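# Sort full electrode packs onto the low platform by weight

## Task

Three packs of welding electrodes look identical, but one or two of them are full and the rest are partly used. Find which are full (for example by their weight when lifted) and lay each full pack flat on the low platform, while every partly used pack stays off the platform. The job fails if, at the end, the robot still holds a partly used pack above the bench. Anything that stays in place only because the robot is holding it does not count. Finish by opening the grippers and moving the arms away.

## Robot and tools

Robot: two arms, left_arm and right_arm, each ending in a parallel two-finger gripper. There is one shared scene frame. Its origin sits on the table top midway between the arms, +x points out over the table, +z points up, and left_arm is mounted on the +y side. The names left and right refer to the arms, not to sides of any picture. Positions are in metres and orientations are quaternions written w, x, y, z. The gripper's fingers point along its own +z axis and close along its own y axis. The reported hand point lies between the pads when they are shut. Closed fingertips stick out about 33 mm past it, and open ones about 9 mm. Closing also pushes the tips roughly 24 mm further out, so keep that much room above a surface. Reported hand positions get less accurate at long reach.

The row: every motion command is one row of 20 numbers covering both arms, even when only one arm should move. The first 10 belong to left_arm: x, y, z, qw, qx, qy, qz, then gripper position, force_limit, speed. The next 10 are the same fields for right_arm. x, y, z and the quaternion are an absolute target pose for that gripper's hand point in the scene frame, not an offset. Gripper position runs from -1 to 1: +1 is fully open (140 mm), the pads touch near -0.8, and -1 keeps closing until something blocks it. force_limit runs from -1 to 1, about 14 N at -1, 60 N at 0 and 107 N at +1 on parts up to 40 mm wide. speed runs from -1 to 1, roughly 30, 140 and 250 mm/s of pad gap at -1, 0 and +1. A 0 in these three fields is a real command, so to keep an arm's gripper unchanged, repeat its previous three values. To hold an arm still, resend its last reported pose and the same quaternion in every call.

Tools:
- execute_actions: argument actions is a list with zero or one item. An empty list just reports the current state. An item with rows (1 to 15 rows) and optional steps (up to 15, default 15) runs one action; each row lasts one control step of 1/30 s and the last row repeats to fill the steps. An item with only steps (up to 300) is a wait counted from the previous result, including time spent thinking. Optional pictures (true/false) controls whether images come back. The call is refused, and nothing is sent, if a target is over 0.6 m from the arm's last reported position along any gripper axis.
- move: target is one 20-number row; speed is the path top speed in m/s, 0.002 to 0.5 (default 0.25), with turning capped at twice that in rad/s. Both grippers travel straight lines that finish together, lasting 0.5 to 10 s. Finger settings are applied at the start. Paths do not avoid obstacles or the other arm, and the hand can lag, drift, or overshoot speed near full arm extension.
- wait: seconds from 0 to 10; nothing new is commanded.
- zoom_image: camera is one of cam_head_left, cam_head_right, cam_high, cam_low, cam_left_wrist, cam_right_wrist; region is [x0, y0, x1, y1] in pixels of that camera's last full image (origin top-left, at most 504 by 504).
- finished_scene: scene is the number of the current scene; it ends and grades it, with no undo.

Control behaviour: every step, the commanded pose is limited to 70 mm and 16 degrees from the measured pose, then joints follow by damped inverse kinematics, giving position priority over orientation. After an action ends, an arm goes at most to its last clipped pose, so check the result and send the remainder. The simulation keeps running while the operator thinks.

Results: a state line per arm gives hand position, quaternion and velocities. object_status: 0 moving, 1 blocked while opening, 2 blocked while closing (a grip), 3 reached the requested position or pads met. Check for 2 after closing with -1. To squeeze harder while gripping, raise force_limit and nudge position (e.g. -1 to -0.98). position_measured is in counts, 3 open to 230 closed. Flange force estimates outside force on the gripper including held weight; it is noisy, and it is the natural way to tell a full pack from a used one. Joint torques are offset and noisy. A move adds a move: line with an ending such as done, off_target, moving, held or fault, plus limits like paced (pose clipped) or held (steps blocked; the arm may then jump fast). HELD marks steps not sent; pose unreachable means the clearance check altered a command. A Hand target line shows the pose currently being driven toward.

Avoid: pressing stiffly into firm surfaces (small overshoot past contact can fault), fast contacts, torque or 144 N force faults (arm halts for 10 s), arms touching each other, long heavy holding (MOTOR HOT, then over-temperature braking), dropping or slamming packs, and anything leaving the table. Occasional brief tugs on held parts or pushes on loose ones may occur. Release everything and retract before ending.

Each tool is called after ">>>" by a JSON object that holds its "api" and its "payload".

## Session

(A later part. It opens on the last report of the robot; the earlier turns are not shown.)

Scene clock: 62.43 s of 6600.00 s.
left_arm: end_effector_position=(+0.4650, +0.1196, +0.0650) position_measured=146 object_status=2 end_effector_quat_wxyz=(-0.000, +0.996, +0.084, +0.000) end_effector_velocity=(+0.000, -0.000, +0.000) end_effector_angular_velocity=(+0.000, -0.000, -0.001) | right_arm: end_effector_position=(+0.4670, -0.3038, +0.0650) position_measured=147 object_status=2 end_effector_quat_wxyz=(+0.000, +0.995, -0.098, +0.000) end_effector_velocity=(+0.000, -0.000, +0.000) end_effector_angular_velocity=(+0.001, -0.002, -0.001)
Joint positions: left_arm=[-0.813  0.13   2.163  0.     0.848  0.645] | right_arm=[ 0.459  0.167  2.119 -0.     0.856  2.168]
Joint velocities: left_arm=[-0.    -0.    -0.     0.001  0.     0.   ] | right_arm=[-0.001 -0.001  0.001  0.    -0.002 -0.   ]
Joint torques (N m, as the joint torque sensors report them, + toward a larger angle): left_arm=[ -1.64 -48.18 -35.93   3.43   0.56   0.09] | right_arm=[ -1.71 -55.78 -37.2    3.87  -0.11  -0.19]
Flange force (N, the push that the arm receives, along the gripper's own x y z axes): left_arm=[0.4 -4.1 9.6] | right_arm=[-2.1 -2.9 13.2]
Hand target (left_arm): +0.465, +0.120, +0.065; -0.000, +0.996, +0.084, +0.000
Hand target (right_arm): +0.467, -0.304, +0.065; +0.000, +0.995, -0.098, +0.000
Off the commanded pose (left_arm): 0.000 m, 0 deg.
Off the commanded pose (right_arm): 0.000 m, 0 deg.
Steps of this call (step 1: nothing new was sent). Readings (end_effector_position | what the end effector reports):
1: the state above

>>> {"api": "move", "payload": {"target": [0.465,0.1195,0.0371,0,0.9965,0.0837,0,-1,0.4,-0.3,0.467,-0.33,0.08,0,0.9952,-0.0976,0,-1,0.4,-0.3], "speed": 0.05}}

>>> {"api": "execute_actions", "payload": {"actions": [{"rows":[[0.465,0.1195,0.0371,0,0.9965,0.0837,0,0.3,0,0.5,0.467,-0.33,0.08,0,0.9952,-0.0976,0,-1,0.4,-0.3]],"steps":6}], "pictures": false}}

>>> {"api": "move", "payload": {"target": [0.465,0.1195,0.065,0,0.9965,0.0837,0,0.3,0,0.5,0.477,-0.55,0.13,0,1,0,0,-1,0.4,-0.3], "speed": 0.2}}

>>> {"api": "execute_actions", "payload": {"actions": [{"steps":3}], "pictures": false}}

>>> {"api": "execute_actions", "payload": {"actions": [{"steps":1}], "pictures": false}}

>>> {"api": "execute_actions", "payload": {"actions": [{"steps":1}], "pictures": false}}

>>> {"api": "execute_actions", "payload": {"actions": [{"steps":1}], "pictures": false}}

>>> {"api": "execute_actions", "payload": {"actions": [{"steps":1}], "pictures": false}}

>>> {"api": "execute_actions", "payload": {"actions": [{"steps":1}], "pictures": false}}

>>> {"api": "execute_actions", "payload": {"actions": [{"steps":1}], "pictures": false}}

Scene clock: 71.03 s of 6600.00 s.
left_arm: end_effector_position=(+0.4650, +0.1194, +0.0372) position_measured=146 object_status=2 end_effector_quat_wxyz=(+0.000, +0.996, +0.084, -0.000) end_effector_velocity=(-0.000, +0.000, -0.001) end_effector_angular_velocity=(+0.001, +0.001, -0.000) | right_arm: end_effector_position=(+0.4670, -0.3300, +0.0800) position_measured=147 object_status=2 end_effector_quat_wxyz=(+0.000, +0.995, -0.098, +0.000) end_effector_velocity=(+0.001, -0.001, +0.001) end_effector_angular_velocity=(+0.000, +0.001, -0.002)
Joint positions: left_arm=[-0.813  0.168  2.185 -0.     0.788  0.645] | right_arm=[ 0.413  0.132  2.126 -0.     0.884  2.121]
Joint velocities: left_arm=[ 0.     0.001  0.    -0.    -0.001  0.   ] | right_arm=[-0.003 -0.001 -0.001  0.001  0.003 -0.002]
Joint torques (N m, as the joint torque sensors report them, + toward a larger angle): left_arm=[ -0.65 -50.21 -33.9    3.63   0.19   0.07] | right_arm=[ -4.87 -52.89 -36.43   3.7   -0.19  -0.72]
Flange force (N, the push that the arm receives, along the gripper's own x y z axes): left_arm=[-1.1 -3.4 8.0] | right_arm=[-3.0 -11.1 11.6]
Hand target (left_arm): +0.465, +0.119, +0.037; +0.000, +0.996, +0.084, -0.000
Hand target (right_arm): +0.467, -0.330, +0.080; -0.000, +0.995, -0.098, -0.000
Off the commanded pose (left_arm): 0.000 m, 0 deg.
Off the commanded pose (right_arm): 0.000 m, 0 deg.
After step 90, 4.70 s passed at rest.
move: done
camera_calibration (this result's frames):
cam_left_wrist: T_world_to_cam=[[0.155769, -0.987331, -0.0302304, 0.0543639], [-0.905568, -0.154961, 0.394885, 0.433133], [-0.394567, -0.0341354, -0.918233, 0.41788], [0, 0, 0, 1]] pos_world=[0.548645, 0.135058, 0.214317]
cam_right_wrist: T_world_to_cam=[[-0.249391, -0.968342, 0.0108485, -0.20863], [-0.879834, 0.231248, 0.41523, 0.456925], [-0.404594, 0.0940097, -0.909652, 0.482897], [0, 0, 0, 1]] pos_world=[0.545365, -0.353086, 0.251803]

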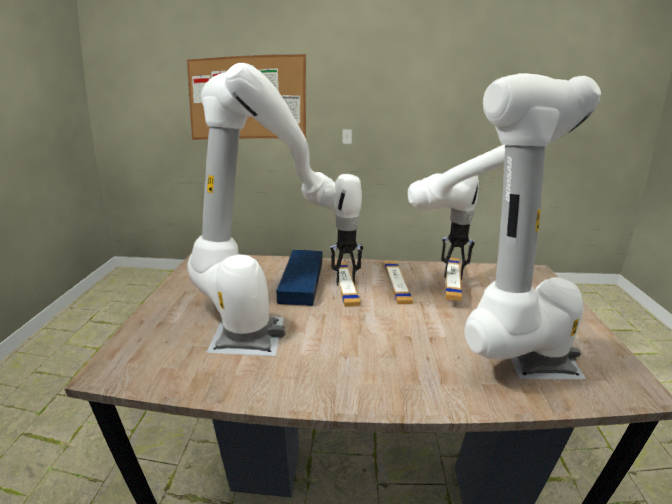

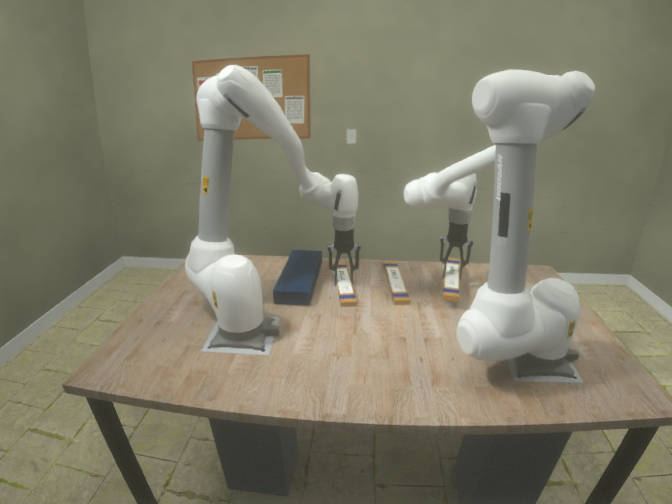

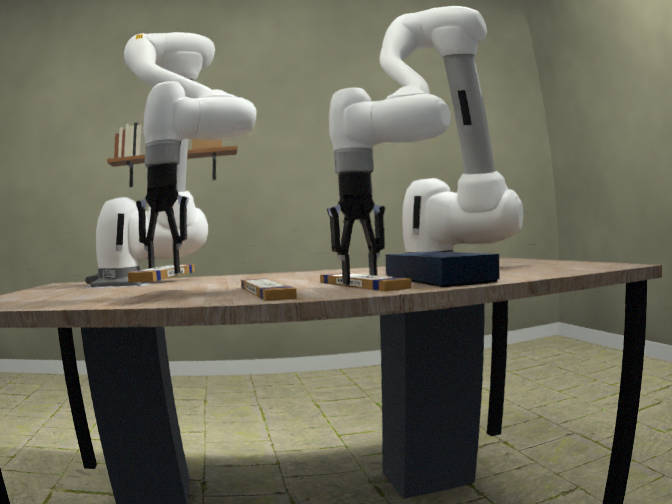

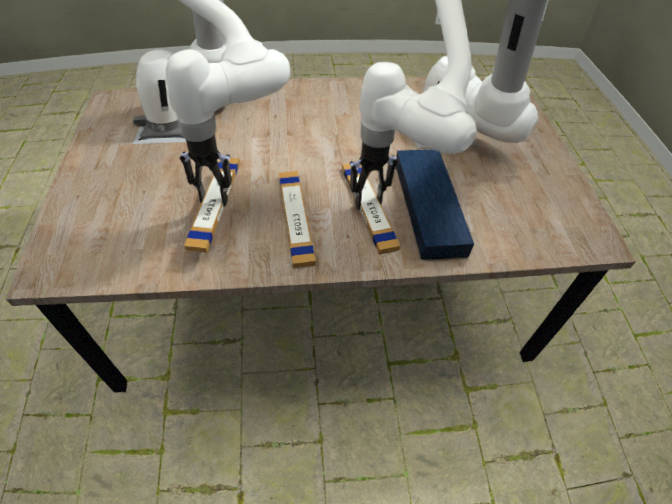

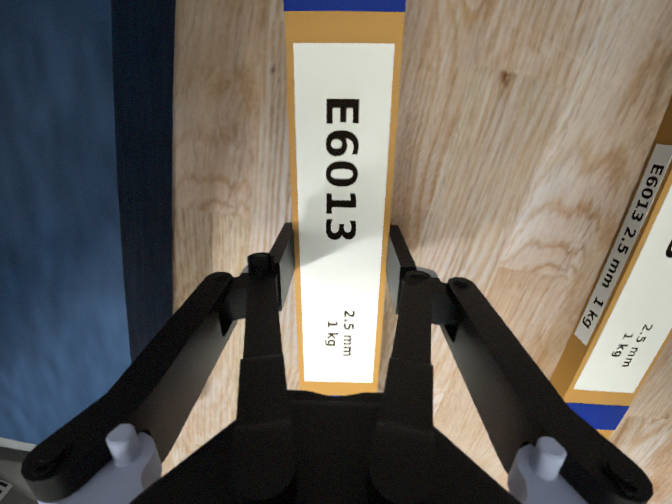

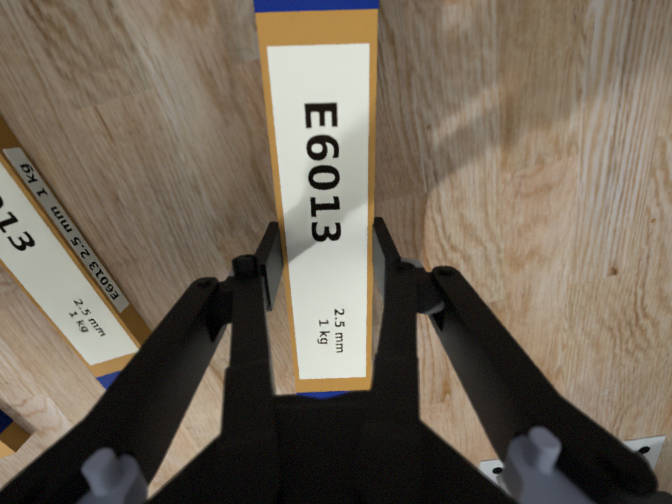

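Scene clock: 71.23 s of 6600.00 s.
left_arm: end_effector_position=(+0.4650, +0.1195, +0.0371) position_measured=102 object_status=0 end_effector_quat_wxyz=(+0.000, +0.996, +0.084, -0.000) end_effector_velocity=(-0.000, +0.000, -0.000) end_effector_angular_velocity=(-0.000, +0.000, +0.000) | right_arm: end_effector_position=(+0.4670, -0.3300, +0.0800) position_measured=147 object_status=2 end_effector_quat_wxyz=(+0.000, +0.995, -0.098, +0.000) end_effector_velocity=(+0.000, -0.000, -0.000) end_effector_angular_velocity=(-0.000, +0.000, -0.001)
Joint positions: left_arm=[-0.813  0.168  2.185 -0.     0.788  0.645] | right_arm=[ 0.413  0.132  2.126 -0.     0.884  2.121]
Joint velocities: left_arm=[ 0.  0.  0. -0. -0. -0.] | right_arm=[-0.001  0.    -0.    -0.     0.     0.   ]
Joint torques (N m, as the joint torque sensors report them, + toward a larger angle): left_arm=[ -1.91 -46.15 -30.97   2.87   0.81  -0.09] | right_arm=[ -2.42 -50.45 -37.76   3.74  -0.09   0.07]
Flange force (N, the push that the arm receives, along the gripper's own x y z axes): left_arm=[0.6 -5.8 1.6] | right_arm=[-4.9 -2.1 10.3]
Hand target (left_arm): +0.465, +0.119, +0.037; +0.000, +0.996, +0.084, -0.000
Hand target (right_arm): +0.467, -0.330, +0.080; +0.000, +0.995, -0.098, +0.000
Off the commanded pose (left_arm): 0.000 m, 0 deg.
Off the commanded pose (right_arm): 0.000 m, 0 deg.
Steps of this call (steps 1 to 6: all 6 steps of this action). Readings (end_effector_position | what the end effector reports):
1: left_arm (+0.4650, +0.1194, +0.0371) | right_arm (+0.4670, -0.3300, +0.0800) | left_arm position_measured=146 object_status=0 | right_arm position_measured=147 object_status=2
2: left_arm (+0.4650, +0.1195, +0.0371) | right_arm (+0.4670, -0.3300, +0.0800) | left_arm position_measured=146 object_status=0 | right_arm position_measured=147 object_status=2
4: left_arm (+0.4650, +0.1195, +0.0371) | right_arm (+0.4670, -0.3300, +0.0800) | left_arm position_measured=126 object_status=0 | right_arm position_measured=147 object_status=2
6: the state above

Scene clock: 73.03 s of 6600.00 s.
left_arm: end_effector_position=(+0.4650, +0.1196, +0.0650) position_measured=91 object_status=3 end_effector_quat_wxyz=(-0.000, +0.996, +0.084, +0.000) end_effector_velocity=(-0.001, -0.000, -0.000) end_effector_angular_velocity=(-0.000, +0.000, -0.001) | right_arm: end_effector_position=(+0.4767, -0.5501, +0.1301) position_measured=147 object_status=2 end_effector_quat_wxyz=(-0.000, +1.000, -0.000, -0.000) end_effector_velocity=(-0.000, +0.000, -0.000) end_effector_angular_velocity=(+0.003, +0.002, +0.002)
Joint positions: left_arm=[-0.813  0.13   2.163  0.     0.848  0.645] | right_arm=[-0.034  0.021  2.137  0.     0.984  1.479]
Joint velocities: left_arm=[-0.002 -0.     0.001 -0.    -0.    -0.   ] | right_arm=[-0.002  0.002 -0.001  0.003  0.002 -0.005]
Joint torques (N m, as the joint torque sensors report them, + toward a larger angle): left_arm=[ -0.87 -43.46 -33.42   3.11   0.56   0.32] | right_arm=[ -3.78 -42.54 -41.66   3.77  -0.14   0.44]
Flange force (N, the push that the arm receives, along the gripper's own x y z axes): left_arm=[-3.0 -5.2 1.5] | right_arm=[-1.5 -7.2 13.6]
Hand target (left_arm): +0.465, +0.120, +0.065; -0.000, +0.996, +0.084, +0.000
Hand target (right_arm): +0.477, -0.550, +0.130; -0.000, +1.000, -0.000, -0.000
Off the commanded pose (left_arm): 0.000 m, 0 deg.
Off the commanded pose (right_arm): 0.000 m, 0 deg.
move: done
camera_calibration (this result's frames):
cam_left_wrist: T_world_to_cam=[[0.15587, -0.987312, -0.0303352, 0.0552871], [-0.905579, -0.155097, 0.394806, 0.422127], [-0.394502, -0.0340676, -0.918264, 0.443397], [0, 0, 0, 1]] pos_world=[0.548572, 0.135162, 0.242174]
cam_right_wrist: T_world_to_cam=[[-0.0566995, -0.998337, 0.0104269, -0.528141], [-0.9079, 0.0559022, 0.415444, 0.412446], [-0.415336, 0.0140888, -0.909559, 0.514281], [0, 0, 0, 1]] pos_world=[0.558114, -0.557565, 0.301927]

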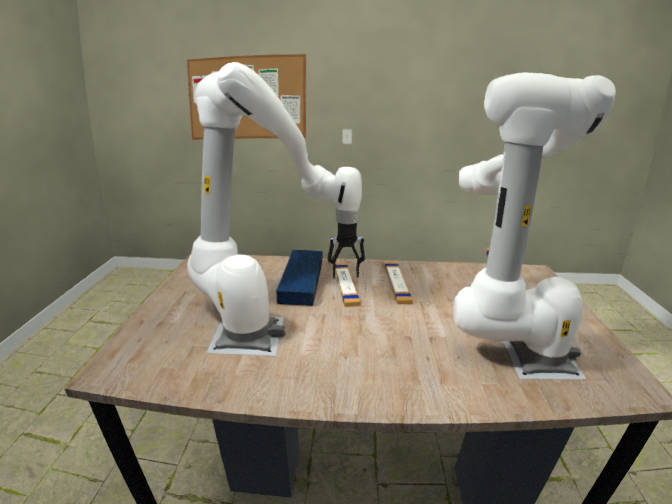

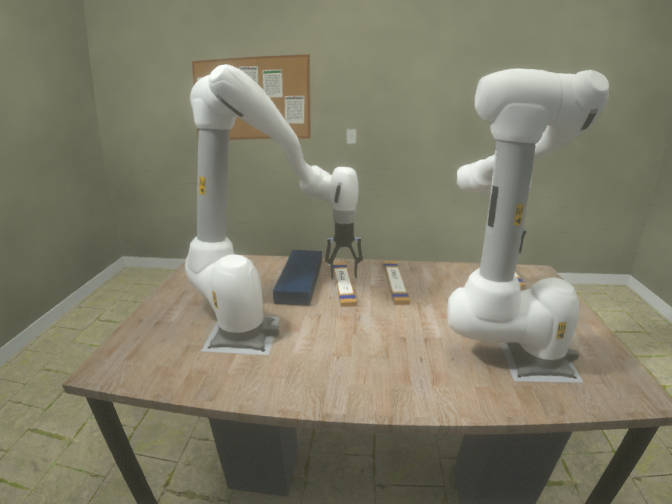

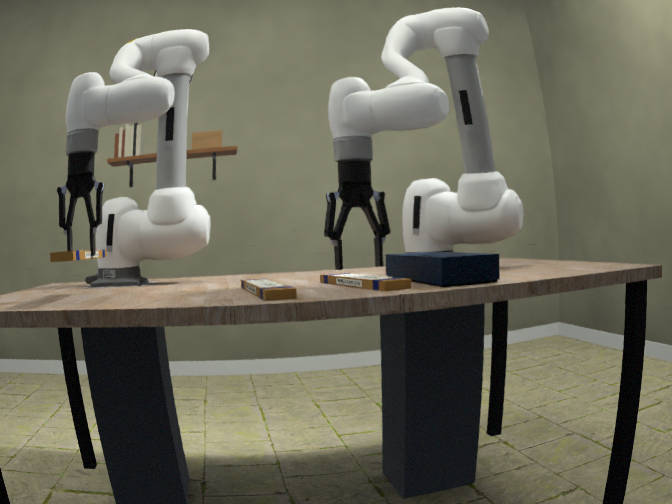

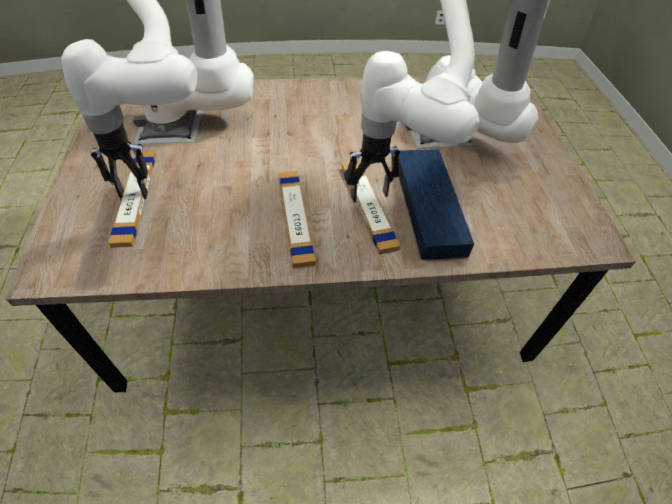

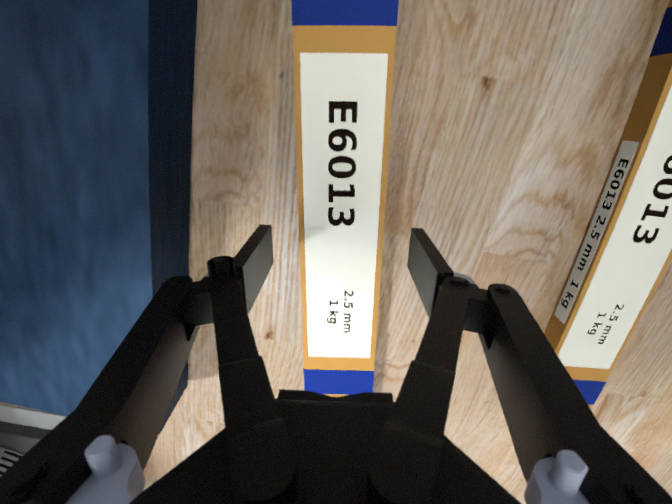

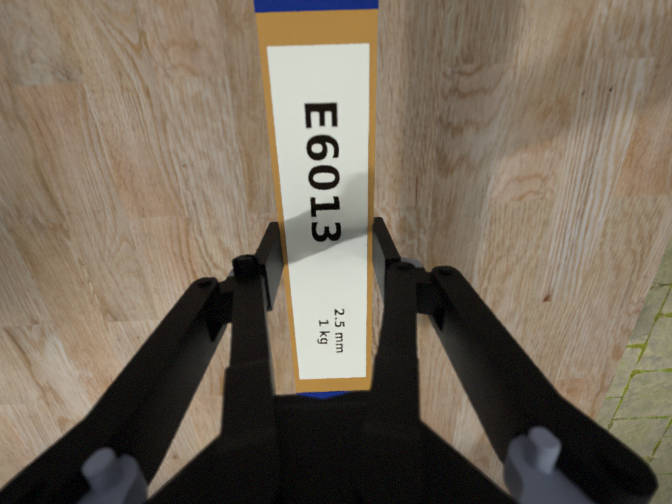

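Scene clock: 73.13 s of 6600.00 s.
left_arm: end_effector_position=(+0.4650, +0.1196, +0.0650) position_measured=91 object_status=3 end_effector_quat_wxyz=(-0.000, +0.996, +0.084, +0.000) end_effector_velocity=(+0.000, -0.000, +0.000) end_effector_angular_velocity=(+0.000, -0.000, -0.000) | right_arm: end_effector_position=(+0.4767, -0.5501, +0.1301) position_measured=147 object_status=2 end_effector_quat_wxyz=(-0.000, +1.000, -0.000, -0.000) end_effector_velocity=(-0.001, +0.000, -0.000) end_effector_angular_velocity=(+0.002, +0.002, -0.001)
Joint positions: left_arm=[-0.813  0.13   2.163  0.     0.848  0.645] | right_arm=[-0.034  0.022  2.137  0.     0.984  1.479]
Joint velocities: left_arm=[ 0.     0.    -0.001  0.     0.     0.   ] | right_arm=[-0.001 -0.     0.     0.002  0.001 -0.001]
Joint torques (N m, as the joint torque sensors report them, + toward a larger angle): left_arm=[ -3.6  -44.89 -32.39   3.36   0.14   0.19] | right_arm=[ -2.33 -40.8  -41.24   4.07  -0.21  -0.02]
Flange force (N, the push that the arm receives, along the gripper's own x y z axes): left_arm=[4.3 -5.2 1.5] | right_arm=[-4.1 -4.9 10.7]
Hand target (left_arm): +0.465, +0.120, +0.065; -0.000, +0.996, +0.084, +0.000
Hand target (right_arm): +0.477, -0.550, +0.130; -0.000, +1.000, -0.000, -0.000
Off the commanded pose (left_arm): 0.000 m, 0 deg.
Off the commanded pose (right_arm): 0.000 m, 0 deg.
Steps of this call (steps 1 to 3: nothing new was sent). Readings (end_effector_position | what the end effector reports):
1: left_arm (+0.4650, +0.1196, +0.0650) | right_arm (+0.4767, -0.5501, +0.1301) | left_arm position_measured=91 object_status=3 | right_arm position_measured=147 object_status=2
2: left_arm (+0.4650, +0.1196, +0.0650) | right_arm (+0.4767, -0.5501, +0.1301) | left_arm position_measured=91 object_status=3 | right_arm position_measured=147 object_status=2
3: the state above

Scene clock: 73.17 s of 6600.00 s.
left_arm: end_effector_position=(+0.4650, +0.1196, +0.0650) position_measured=91 object_status=3 end_effector_quat_wxyz=(-0.000, +0.996, +0.084, +0.000) end_effector_velocity=(+0.001, +0.001, -0.000) end_effector_angular_velocity=(-0.000, -0.001, +0.001) | right_arm: end_effector_position=(+0.4767, -0.5501, +0.1301) position_measured=147 object_status=2 end_effector_quat_wxyz=(-0.000, +1.000, -0.000, -0.000) end_effector_velocity=(+0.001, -0.000, +0.000) end_effector_angular_velocity=(-0.000, -0.001, +0.000)
Joint positions: left_arm=[-0.813  0.13   2.163  0.     0.848  0.645] | right_arm=[-0.034  0.022  2.137  0.     0.984  1.479]
Joint velocities: left_arm=[ 0.002 -0.     0.     0.001 -0.001 -0.   ] | right_arm=[-0.001  0.    -0.001 -0.     0.    -0.001]
Joint torques (N m, as the joint torque sensors report them, + toward a larger angle): left_arm=[ -1.09 -45.53 -32.7    3.52   0.18   0.14] | right_arm=[ -4.86 -40.34 -40.74   4.21  -0.39  -0.17]
Flange force (N, the push that the arm receives, along the gripper's own x y z axes): left_arm=[0.7 -2.5 2.6] | right_arm=[-3.3 -10.5 9.2]
Hand target (left_arm): +0.465, +0.120, +0.065; -0.000, +0.996, +0.084, +0.000
Hand target (right_arm): +0.477, -0.550, +0.130; -0.000, +1.000, -0.000, -0.000
Off the commanded pose (left_arm): 0.000 m, 0 deg.
Off the commanded pose (right_arm): 0.000 m, 0 deg.
Steps of this call (step 1: nothing new was sent). Readings (end_effector_position | what the end effector reports):
1: the state above

Scene clock: 73.20 s of 6600.00 s.
left_arm: end_effector_position=(+0.4650, +0.1196, +0.0650) position_measured=91 object_status=3 end_effector_quat_wxyz=(-0.000, +0.996, +0.084, +0.000) end_effector_velocity=(+0.000, -0.001, +0.000) end_effector_angular_velocity=(-0.000, -0.000, -0.001) | right_arm: end_effector_position=(+0.4767, -0.5501, +0.1301) position_measured=147 object_status=2 end_effector_quat_wxyz=(-0.000, +1.000, -0.000, -0.000) end_effector_velocity=(+0.001, -0.000, -0.000) end_effector_angular_velocity=(+0.000, -0.001, -0.001)
Joint positions: left_arm=[-0.813  0.13   2.163  0.     0.848  0.645] | right_arm=[-0.034  0.022  2.137  0.     0.984  1.479]
Joint velocities: left_arm=[-0.001  0.    -0.001  0.    -0.    -0.   ] | right_arm=[-0.001  0.001 -0.     0.001 -0.002 -0.   ]
Joint torques (N m, as the joint torque sensors report them, + toward a larger angle): left_arm=[ -1.45 -44.92 -33.51   3.17   0.23   0.22] | right_arm=[ -2.23 -42.42 -40.26   3.79  -0.23   0.26]
Flange force (N, the push that the arm receives, along the gripper's own x y z axes): left_arm=[-0.6 -3.8 2.8] | right_arm=[0.2 -4.1 11.5]
Hand target (left_arm): +0.465, +0.120, +0.065; -0.000, +0.996, +0.084, +0.000
Hand target (right_arm): +0.477, -0.550, +0.130; -0.000, +1.000, -0.000, -0.000
Off the commanded pose (left_arm): 0.000 m, 0 deg.
Off the commanded pose (right_arm): 0.000 m, 0 deg.
Steps of this call (step 1: nothing new was sent). Readings (end_effector_position | what the end effector reports):
1: the state above

Scene clock: 73.23 s of 6600.00 s.
left_arm: end_effector_position=(+0.4650, +0.1196, +0.0650) position_measured=91 object_status=3 end_effector_quat_wxyz=(-0.000, +0.996, +0.084, +0.000) end_effector_velocity=(+0.001, +0.000, +0.000) end_effector_angular_velocity=(-0.001, -0.001, +0.001) | right_arm: end_effector_position=(+0.4767, -0.5501, +0.1301) position_measured=147 object_status=2 end_effector_quat_wxyz=(-0.000, +1.000, -0.000, -0.000) end_effector_velocity=(-0.000, +0.001, -0.000) end_effector_angular_velocity=(+0.001, +0.001, -0.000)
Joint positions: left_arm=[-0.813  0.13   2.163  0.     0.848  0.645] | right_arm=[-0.034  0.022  2.137  0.     0.984  1.479]
Joint velocities: left_arm=[ 0.002 -0.    -0.     0.    -0.001  0.   ] | right_arm=[ 0.001  0.001  0.     0.002  0.001 -0.   ]
Joint torques (N m, as the joint torque sensors report them, + toward a larger angle): left_arm=[ -1.77 -45.01 -33.24   3.28   0.55  -0.17] | right_arm=[ -3.7  -42.43 -40.82   3.84  -0.43   0.13]
Flange force (N, the push that the arm receives, along the gripper's own x y z axes): left_arm=[1.1 -5.2 3.0] | right_arm=[-0.8 -7.7 11.3]
Hand target (left_arm): +0.465, +0.120, +0.065; -0.000, +0.996, +0.084, +0.000
Hand target (right_arm): +0.477, -0.550, +0.130; -0.000, +1.000, -0.000, -0.000
Off the commanded pose (left_arm): 0.000 m, 0 deg.
Off the commanded pose (right_arm): 0.000 m, 0 deg.
Steps of this call (step 1: nothing new was sent). Readings (end_effector_position | what the end effector reports):
1: the state above

Scene clock: 73.27 s of 6600.00 s.
left_arm: end_effector_position=(+0.4650, +0.1196, +0.0650) position_measured=91 object_status=3 end_effector_quat_wxyz=(-0.000, +0.996, +0.084, +0.000) end_effector_velocity=(-0.000, -0.000, +0.000) end_effector_angular_velocity=(-0.000, -0.001, -0.001) | right_arm: end_effector_position=(+0.4767, -0.5501, +0.1301) position_measured=147 object_status=2 end_effector_quat_wxyz=(-0.000, +1.000, -0.000, -0.000) end_effector_velocity=(+0.001, +0.000, +0.000) end_effector_angular_velocity=(+0.001, -0.001, -0.001)
Joint positions: left_arm=[-0.813  0.13   2.163  0.     0.848  0.645] | right_arm=[-0.034  0.022  2.137  0.     0.984  1.479]
Joint velocities: left_arm=[-0.001 -0.    -0.     0.    -0.     0.   ] | right_arm=[-0.     0.001 -0.001  0.001 -0.    -0.   ]
Joint torques (N m, as the joint torque sensors report them, + toward a larger angle): left_arm=[ -2.63 -44.05 -33.57   3.34   0.4    0.31] | right_arm=[ -3.25 -42.28 -40.07   3.92  -0.35   0.03]
Flange force (N, the push that the arm receives, along the gripper's own x y z axes): left_arm=[0.1 -6.4 2.1] | right_arm=[0.5 -6.6 10.6]
Hand target (left_arm): +0.465, +0.120, +0.065; -0.000, +0.996, +0.084, +0.000
Hand target (right_arm): +0.477, -0.550, +0.130; -0.000, +1.000, -0.000, -0.000
Off the commanded pose (left_arm): 0.000 m, 0 deg.
Off the commanded pose (right_arm): 0.000 m, 0 deg.
Steps of this call (step 1: nothing new was sent). Readings (end_effector_position | what the end effector reports):
1: the state above

Scene clock: 73.30 s of 6600.00 s.
left_arm: end_effector_position=(+0.4650, +0.1196, +0.0650) position_measured=91 object_status=3 end_effector_quat_wxyz=(-0.000, +0.996, +0.084, +0.000) end_effector_velocity=(-0.000, +0.001, -0.000) end_effector_angular_velocity=(+0.000, +0.000, +0.000) | right_arm: end_effector_position=(+0.4767, -0.5501, +0.1301) position_measured=147 object_status=2 end_effector_quat_wxyz=(-0.000, +1.000, -0.000, -0.000) end_effector_velocity=(+0.000, -0.001, +0.001) end_effector_angular_velocity=(-0.001, -0.000, +0.001)
Joint positions: left_arm=[-0.813  0.13   2.163  0.     0.848  0.645] | right_arm=[-0.034  0.022  2.137  0.     0.984  1.479]
Joint velocities: left_arm=[ 0.001 -0.     0.001  0.    -0.     0.   ] | right_arm=[-0.    -0.    -0.001 -0.002  0.001  0.   ]
Joint torques (N m, as the joint torque sensors report them, + toward a larger angle): left_arm=[ -1.21 -42.27 -32.42   3.55   0.63   0.04] | right_arm=[ -1.41 -41.52 -39.88   3.7   -0.56   0.2 ]
Flange force (N, the push that the arm receives, along the gripper's own x y z axes): left_arm=[-1.8 -5.9 -0.7] | right_arm=[-1.1 -2.6 9.0]
Hand target (left_arm): +0.465, +0.120, +0.065; -0.000, +0.996, +0.084, +0.000
Hand target (right_arm): +0.477, -0.550, +0.130; -0.000, +1.000, -0.000, -0.000
Off the commanded pose (left_arm): 0.000 m, 0 deg.
Off the commanded pose (right_arm): 0.000 m, 0 deg.
Steps of this call (step 1: nothing new was sent). Readings (end_effector_position | what the end effector reports):
1: the state above

Scene clock: 73.33 s of 6600.00 s.
left_arm: end_effector_position=(+0.4650, +0.1196, +0.0650) position_measured=91 object_status=3 end_effector_quat_wxyz=(-0.000, +0.996, +0.084, +0.000) end_effector_velocity=(-0.000, +0.001, -0.000) end_effector_angular_velocity=(+0.001, +0.001, +0.001) | right_arm: end_effector_position=(+0.4767, -0.5501, +0.1301) position_measured=147 object_status=2 end_effector_quat_wxyz=(-0.000, +1.000, -0.000, -0.000) end_effector_velocity=(+0.000, +0.000, +0.000) end_effector_angular_velocity=(+0.001, -0.001, +0.001)
Joint positions: left_arm=[-0.813  0.13   2.163  0.     0.848  0.645] | right_arm=[-0.034  0.022  2.137  0.     0.984  1.479]
Joint velocities: left_arm=[ 0.001  0.     0.001 -0.     0.     0.   ] | right_arm=[ 0.001 -0.    -0.001  0.001  0.    -0.   ]
Joint torques (N m, as the joint torque sensors report them, + toward a larger angle): left_arm=[ -1.77 -42.71 -33.32   3.29   0.22   0.12] | right_arm=[ -4.16 -40.13 -40.34   3.88  -0.17   0.16]
Flange force (N, the push that the arm receives, along the gripper's own x y z axes): left_arm=[-1.7 -7.0 -0.3] | right_arm=[-3.4 -8.5 9.1]
Hand target (left_arm): +0.465, +0.120, +0.065; -0.000, +0.996, +0.084, +0.000
Hand target (right_arm): +0.477, -0.550, +0.130; -0.000, +1.000, -0.000, -0.000
Off the commanded pose (left_arm): 0.000 m, 0 deg.
Off the commanded pose (right_arm): 0.000 m, 0 deg.
Steps of this call (step 1: nothing new was sent). Readings (end_effector_position | what the end effector reports):
1: the state above

R ≈ 7 N (partial). Now Q.

>>> {"api": "move", "payload": {"target": [0.500,-0.101,0.067,0,0.9992,0.039,0,0.3,0,0.5,0.477,-0.55,0.13,0,1,0,0,-1,0.4,-0.3], "speed": 0.25}}

>>> {"api": "execute_actions", "payload": {"actions": [{"steps":3}], "pictures": false}}

>>> {"api": "execute_actions", "payload": {"actions": [{"steps":1}], "pictures": false}}

>>> {"api": "execute_actions", "payload": {"actions": [{"steps":1}], "pictures": false}}

>>> {"api": "execute_actions", "payload": {"actions": [{"steps":1}], "pictures": false}}

>>> {"api": "execute_actions", "payload": {"actions": [{"steps":1}], "pictures": false}}

>>> {"api": "execute_actions", "payload": {"actions": [{"steps":1}], "pictures": false}}

Scene clock: 79.47 s of 6600.00 s.
left_arm: end_effector_position=(+0.4999, -0.1010, +0.0673) position_measured=91 object_status=3 end_effector_quat_wxyz=(+0.000, +0.999, +0.039, +0.000) end_effector_velocity=(+0.001, -0.001, +0.001) end_effector_angular_velocity=(-0.002, -0.001, +0.001) | right_arm: end_effector_position=(+0.4770, -0.5500, +0.1300) position_measured=147 object_status=2 end_effector_quat_wxyz=(+0.000, +1.000, -0.000, -0.000) end_effector_velocity=(+0.001, +0.000, -0.000) end_effector_angular_velocity=(-0.000, +0.001, +0.001)
Joint positions: left_arm=[-1.013  0.382  1.816  0.     0.943  0.535] | right_arm=[-0.033  0.022  2.136 -0.     0.983  1.479]
Joint velocities: left_arm=[ 0.001  0.001 -0.003 -0.     0.    -0.   ] | right_arm=[ 0.     0.001 -0.001 -0.     0.001 -0.   ]
Joint torques (N m, as the joint torque sensors report them, + toward a larger angle): left_arm=[ -2.35 -71.64 -36.82   3.62   0.14   0.53] | right_arm=[ -4.17 -42.2  -41.01   3.87  -0.03  -0.18]
Flange force (N, the push that the arm receives, along the gripper's own x y z axes): left_arm=[-1.3 -8.1 1.4] | right_arm=[-1.0 -9.0 12.3]
Hand target (left_arm): +0.500, -0.101, +0.067; +0.000, +0.999, +0.039, +0.000
Hand target (right_arm): +0.477, -0.550, +0.130; +0.000, +1.000, -0.000, -0.000
Off the commanded pose (left_arm): 0.000 m, 0 deg.
Off the commanded pose (right_arm): 0.000 m, 0 deg.
After step 90, 1.77 s passed at rest.
move: done
camera_calibration (this result's frames):
cam_left_wrist: T_world_to_cam=[[0.067004, -0.997298, -0.0301263, -0.124414], [-0.915869, -0.0734562, 0.3947, 0.432028], [-0.395846, 0.00114526, -0.918316, 0.455995], [0, 0, 0, 1]] pos_world=[0.584521, -0.0928648, 0.244478]
cam_right_wrist: T_world_to_cam=[[-0.0565949, -0.998339, 0.0107514, -0.528158], [-0.907986, 0.0559448, 0.41525, 0.412843], [-0.415161, 0.0137389, -0.909644, 0.514011], [0, 0, 0, 1]] pos_world=[0.558362, -0.557439, 0.301813]

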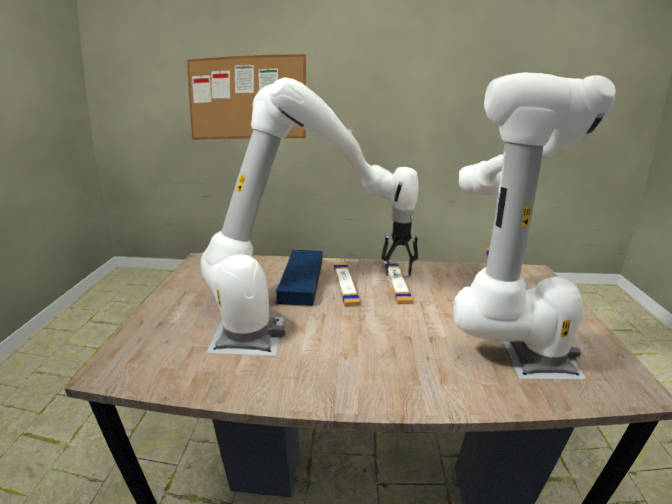

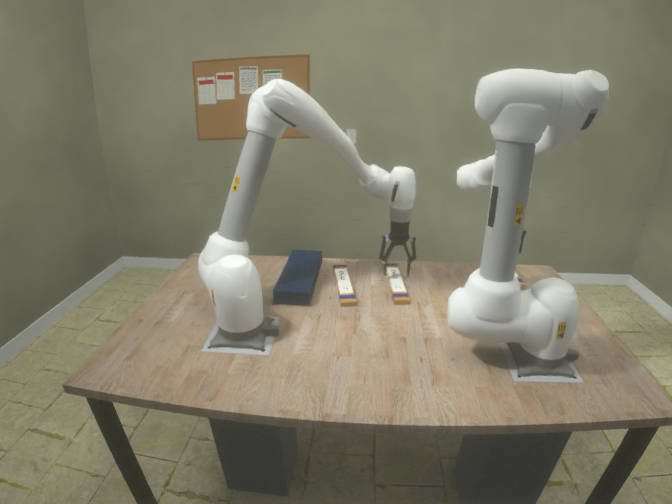

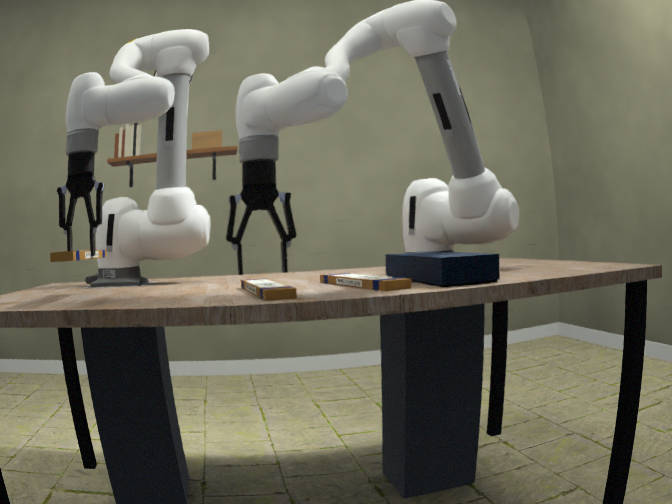

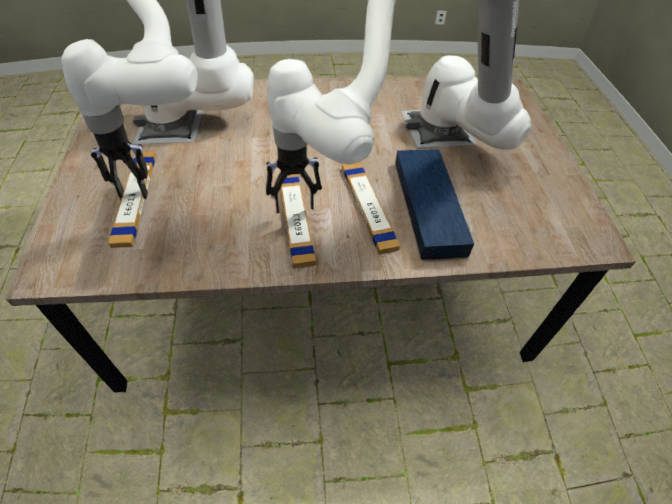

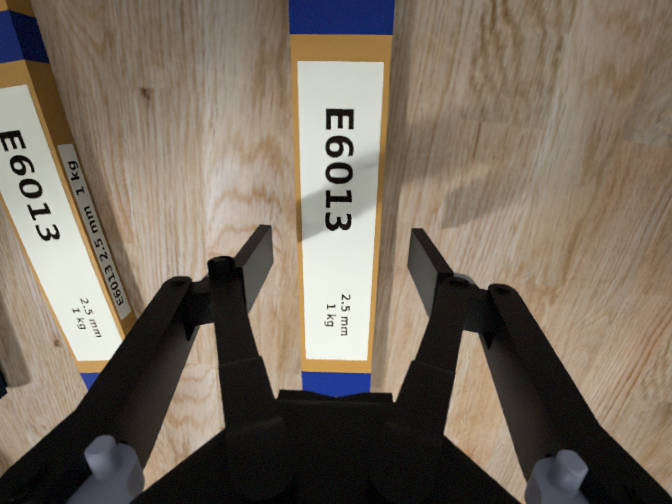

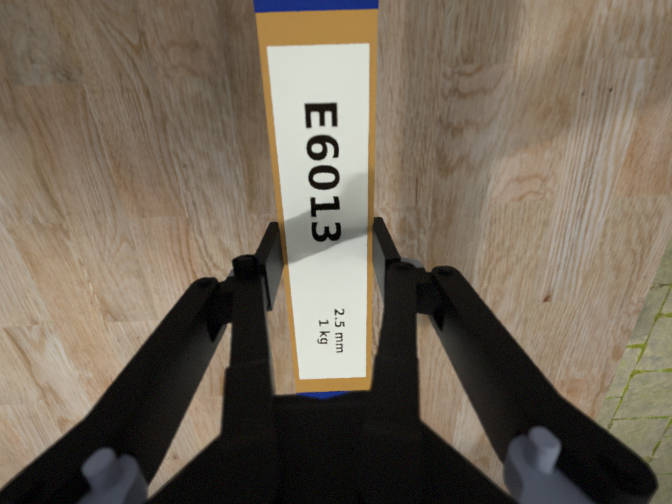

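Scene clock: 79.57 s of 6600.00 s.
left_arm: end_effector_position=(+0.4999, -0.1010, +0.0673) position_measured=91 object_status=3 end_effector_quat_wxyz=(+0.000, +0.999, +0.039, +0.000) end_effector_velocity=(+0.000, +0.000, -0.000) end_effector_angular_velocity=(+0.000, +0.000, +0.001) | right_arm: end_effector_position=(+0.4770, -0.5500, +0.1300) position_measured=147 object_status=2 end_effector_quat_wxyz=(+0.000, +1.000, -0.000, -0.000) end_effector_velocity=(+0.001, -0.000, +0.001) end_effector_angular_velocity=(+0.000, -0.004, -0.002)
Joint positions: left_arm=[-1.013  0.382  1.816  0.     0.943  0.535] | right_arm=[-0.033  0.022  2.136 -0.     0.983  1.479]
Joint velocities: left_arm=[0.001 0.    0.    0.    0.    0.   ] | right_arm=[-0.001 -0.002 -0.001  0.001 -0.002 -0.   ]
Joint torques (N m, as the joint torque sensors report them, + toward a larger angle): left_arm=[  1.   -74.98 -35.35   3.47   0.17   0.2 ] | right_arm=[ -4.51 -42.26 -41.07   3.83  -0.29  -0.08]
Flange force (N, the push that the arm receives, along the gripper's own x y z axes): left_arm=[-1.3 0.7 4.2] | right_arm=[-1.4 -9.5 11.3]
Hand target (left_arm): +0.500, -0.101, +0.067; +0.000, +0.999, +0.039, +0.000
Hand target (right_arm): +0.477, -0.550, +0.130; +0.000, +1.000, -0.000, -0.000
Off the commanded pose (left_arm): 0.000 m, 0 deg.
Off the commanded pose (right_arm): 0.000 m, 0 deg.
Steps of this call (steps 1 to 3: nothing new was sent). Readings (end_effector_position | what the end effector reports):
1: left_arm (+0.4999, -0.1010, +0.0673) | right_arm (+0.4770, -0.5500, +0.1300) | left_arm position_measured=91 object_status=3 | right_arm position_measured=147 object_status=2
2: left_arm (+0.4999, -0.1010, +0.0673) | right_arm (+0.4770, -0.5500, +0.1300) | left_arm position_measured=91 object_status=3 | right_arm position_measured=147 object_status=2
3: the state above

Scene clock: 79.60 s of 6600.00 s.
left_arm: end_effector_position=(+0.4999, -0.1010, +0.0673) position_measured=91 object_status=3 end_effector_quat_wxyz=(+0.000, +0.999, +0.039, +0.000) end_effector_velocity=(+0.000, -0.000, +0.000) end_effector_angular_velocity=(+0.000, -0.000, +0.000) | right_arm: end_effector_position=(+0.4770, -0.5500, +0.1300) position_measured=147 object_status=2 end_effector_quat_wxyz=(+0.000, +1.000, -0.000, -0.000) end_effector_velocity=(-0.000, +0.001, -0.000) end_effector_angular_velocity=(+0.002, +0.001, -0.001)
Joint positions: left_arm=[-1.013  0.382  1.816  0.     0.943  0.535] | right_arm=[-0.033  0.022  2.136 -0.     0.983  1.479]
Joint velocities: left_arm=[ 0.    -0.    -0.001  0.     0.001  0.   ] | right_arm=[ 0.     0.001  0.     0.002  0.    -0.   ]
Joint torques (N m, as the joint torque sensors report them, + toward a larger angle): left_arm=[ -1.5  -70.52 -34.8    3.35   0.21   0.29] | right_arm=[ -1.54 -39.74 -40.48   4.04  -0.14  -0.15]
Flange force (N, the push that the arm receives, along the gripper's own x y z axes): left_arm=[-1.1 -4.7 -0.7] | right_arm=[-4.4 -3.7 9.3]
Hand target (left_arm): +0.500, -0.101, +0.067; +0.000, +0.999, +0.039, +0.000
Hand target (right_arm): +0.477, -0.550, +0.130; +0.000, +1.000, -0.000, -0.000
Off the commanded pose (left_arm): 0.000 m, 0 deg.
Off the commanded pose (right_arm): 0.000 m, 0 deg.
Steps of this call (step 1: nothing new was sent). Readings (end_effector_position | what the end effector reports):
1: the state above

Scene clock: 79.63 s of 6600.00 s.
left_arm: end_effector_position=(+0.4999, -0.1010, +0.0673) position_measured=91 object_status=3 end_effector_quat_wxyz=(+0.000, +0.999, +0.039, +0.000) end_effector_velocity=(+0.000, -0.000, +0.000) end_effector_angular_velocity=(-0.000, -0.000, -0.000) | right_arm: end_effector_position=(+0.4770, -0.5500, +0.1300) position_measured=147 object_status=2 end_effector_quat_wxyz=(+0.000, +1.000, -0.000, -0.000) end_effector_velocity=(+0.001, -0.000, +0.001) end_effector_angular_velocity=(-0.000, -0.001, +0.000)
Joint positions: left_arm=[-1.013  0.382  1.816  0.     0.943  0.535] | right_arm=[-0.033  0.022  2.136 -0.     0.983  1.479]
Joint velocities: left_arm=[-0.     0.    -0.001 -0.     0.    -0.   ] | right_arm=[ 0.     0.    -0.001 -0.     0.     0.   ]
Joint torques (N m, as the joint torque sensors report them, + toward a larger angle): left_arm=[ -0.17 -72.05 -35.37   3.51   0.46   0.38] | right_arm=[ -2.13 -40.66 -40.71   4.24  -0.45  -0.01]
Flange force (N, the push that the arm receives, along the gripper's own x y z axes): left_arm=[-2.5 -3.1 1.9] | right_arm=[-3.5 -4.5 9.2]
Hand target (left_arm): +0.500, -0.101, +0.067; +0.000, +0.999, +0.039, +0.000
Hand target (right_arm): +0.477, -0.550, +0.130; +0.000, +1.000, -0.000, -0.000
Off the commanded pose (left_arm): 0.000 m, 0 deg.
Off the commanded pose (right_arm): 0.000 m, 0 deg.
Steps of this call (step 1: nothing new was sent). Readings (end_effector_position | what the end effector reports):
1: the state above

Scene clock: 79.67 s of 6600.00 s.
left_arm: end_effector_position=(+0.4999, -0.1010, +0.0673) position_measured=91 object_status=3 end_effector_quat_wxyz=(+0.000, +0.999, +0.039, +0.000) end_effector_velocity=(-0.000, +0.000, -0.000) end_effector_angular_velocity=(+0.001, +0.000, -0.001) | right_arm: end_effector_position=(+0.4770, -0.5500, +0.1300) position_measured=147 object_status=2 end_effector_quat_wxyz=(+0.000, +1.000, -0.000, -0.000) end_effector_velocity=(+0.001, -0.001, +0.001) end_effector_angular_velocity=(-0.001, -0.003, +0.001)
Joint positions: left_arm=[-1.013  0.382  1.816  0.     0.943  0.535] | right_arm=[-0.033  0.022  2.136 -0.     0.983  1.479]
Joint velocities: left_arm=[-0.     0.    -0.     0.     0.001 -0.   ] | right_arm=[-0.    -0.001 -0.001 -0.001 -0.001  0.   ]
Joint torques (N m, as the joint torque sensors report them, + toward a larger angle): left_arm=[ -3.23 -70.7  -35.78   3.61   0.29   0.3 ] | right_arm=[ -3.74 -40.97 -41.6    4.01  -0.32   0.15]
Flange force (N, the push that the arm receives, along the gripper's own x y z axes): left_arm=[0.0 -7.6 0.5] | right_arm=[-4.4 -7.5 10.8]
Hand target (left_arm): +0.500, -0.101, +0.067; +0.000, +0.999, +0.039, +0.000
Hand target (right_arm): +0.477, -0.550, +0.130; +0.000, +1.000, -0.000, -0.000
Off the commanded pose (left_arm): 0.000 m, 0 deg.
Off the commanded pose (right_arm): 0.000 m, 0 deg.
Steps of this call (step 1: nothing new was sent). Readings (end_effector_position | what the end effector reports):
1: the state above

Scene clock: 79.70 s of 6600.00 s.
left_arm: end_effector_position=(+0.4999, -0.1010, +0.0673) position_measured=91 object_status=3 end_effector_quat_wxyz=(+0.000, +0.999, +0.039, +0.000) end_effector_velocity=(+0.000, +0.001, -0.000) end_effector_angular_velocity=(-0.000, +0.000, +0.001) | right_arm: end_effector_position=(+0.4770, -0.5500, +0.1300) position_measured=147 object_status=2 end_effector_quat_wxyz=(+0.000, +1.000, -0.000, -0.000) end_effector_velocity=(-0.001, -0.000, +0.000) end_effector_angular_velocity=(+0.000, +0.002, -0.001)
Joint positions: left_arm=[-1.013  0.382  1.816  0.     0.943  0.535] | right_arm=[-0.033  0.022  2.136 -0.     0.983  1.479]
Joint velocities: left_arm=[ 0.001  0.     0.    -0.    -0.    -0.   ] | right_arm=[-0.001 -0.001  0.     0.     0.003 -0.   ]
Joint torques (N m, as the joint torque sensors report them, + toward a larger angle): left_arm=[ -0.3  -71.04 -36.18   3.56   0.52   0.13] | right_arm=[ -2.21 -41.45 -40.35   4.12  -0.38  -0.01]
Flange force (N, the push that the arm receives, along the gripper's own x y z axes): left_arm=[-3.5 -6.3 1.5] | right_arm=[-1.8 -4.6 10.0]
Hand target (left_arm): +0.500, -0.101, +0.067; +0.000, +0.999, +0.039, +0.000
Hand target (right_arm): +0.477, -0.550, +0.130; +0.000, +1.000, -0.000, -0.000
Off the commanded pose (left_arm): 0.000 m, 0 deg.
Off the commanded pose (right_arm): 0.000 m, 0 deg.
Steps of this call (step 1: nothing new was sent). Readings (end_effector_position | what the end effector reports):
1: the state above

Scene clock: 79.73 s of 6600.00 s.
left_arm: end_effector_position=(+0.4999, -0.1010, +0.0673) position_measured=91 object_status=3 end_effector_quat_wxyz=(+0.000, +0.999, +0.039, +0.000) end_effector_velocity=(+0.000, -0.000, +0.000) end_effector_angular_velocity=(-0.000, +0.000, +0.000) | right_arm: end_effector_position=(+0.4770, -0.5500, +0.1300) position_measured=147 object_status=2 end_effector_quat_wxyz=(+0.000, +1.000, -0.000, -0.000) end_effector_velocity=(+0.000, +0.000, +0.000) end_effector_angular_velocity=(+0.001, -0.000, -0.000)
Joint positions: left_arm=[-1.013  0.382  1.816  0.     0.943  0.535] | right_arm=[-0.033  0.022  2.136 -0.     0.983  1.479]
Joint velocities: left_arm=[ 0.  0. -0. -0. -0. -0.] | right_arm=[ 0.     0.    -0.001  0.001  0.    -0.   ]
Joint torques (N m, as the joint torque sensors report them, + toward a larger angle): left_arm=[ -1.65 -71.3  -34.95   3.88   0.49   0.12] | right_arm=[ -3.16 -40.11 -41.22   3.88  -0.23  -0.11]
Flange force (N, the push that the arm receives, along the gripper's own x y z axes): left_arm=[-0.5 -4.4 0.7] | right_arm=[-4.7 -7.0 9.9]
Hand target (left_arm): +0.500, -0.101, +0.067; +0.000, +0.999, +0.039, +0.000
Hand target (right_arm): +0.477, -0.550, +0.130; +0.000, +1.000, -0.000, -0.000
Off the commanded pose (left_arm): 0.000 m, 0 deg.
Off the commanded pose (right_arm): 0.000 m, 0 deg.
Steps of this call (step 1: nothing new was sent). Readings (end_effector_position | what the end effector reports):
1: the state above


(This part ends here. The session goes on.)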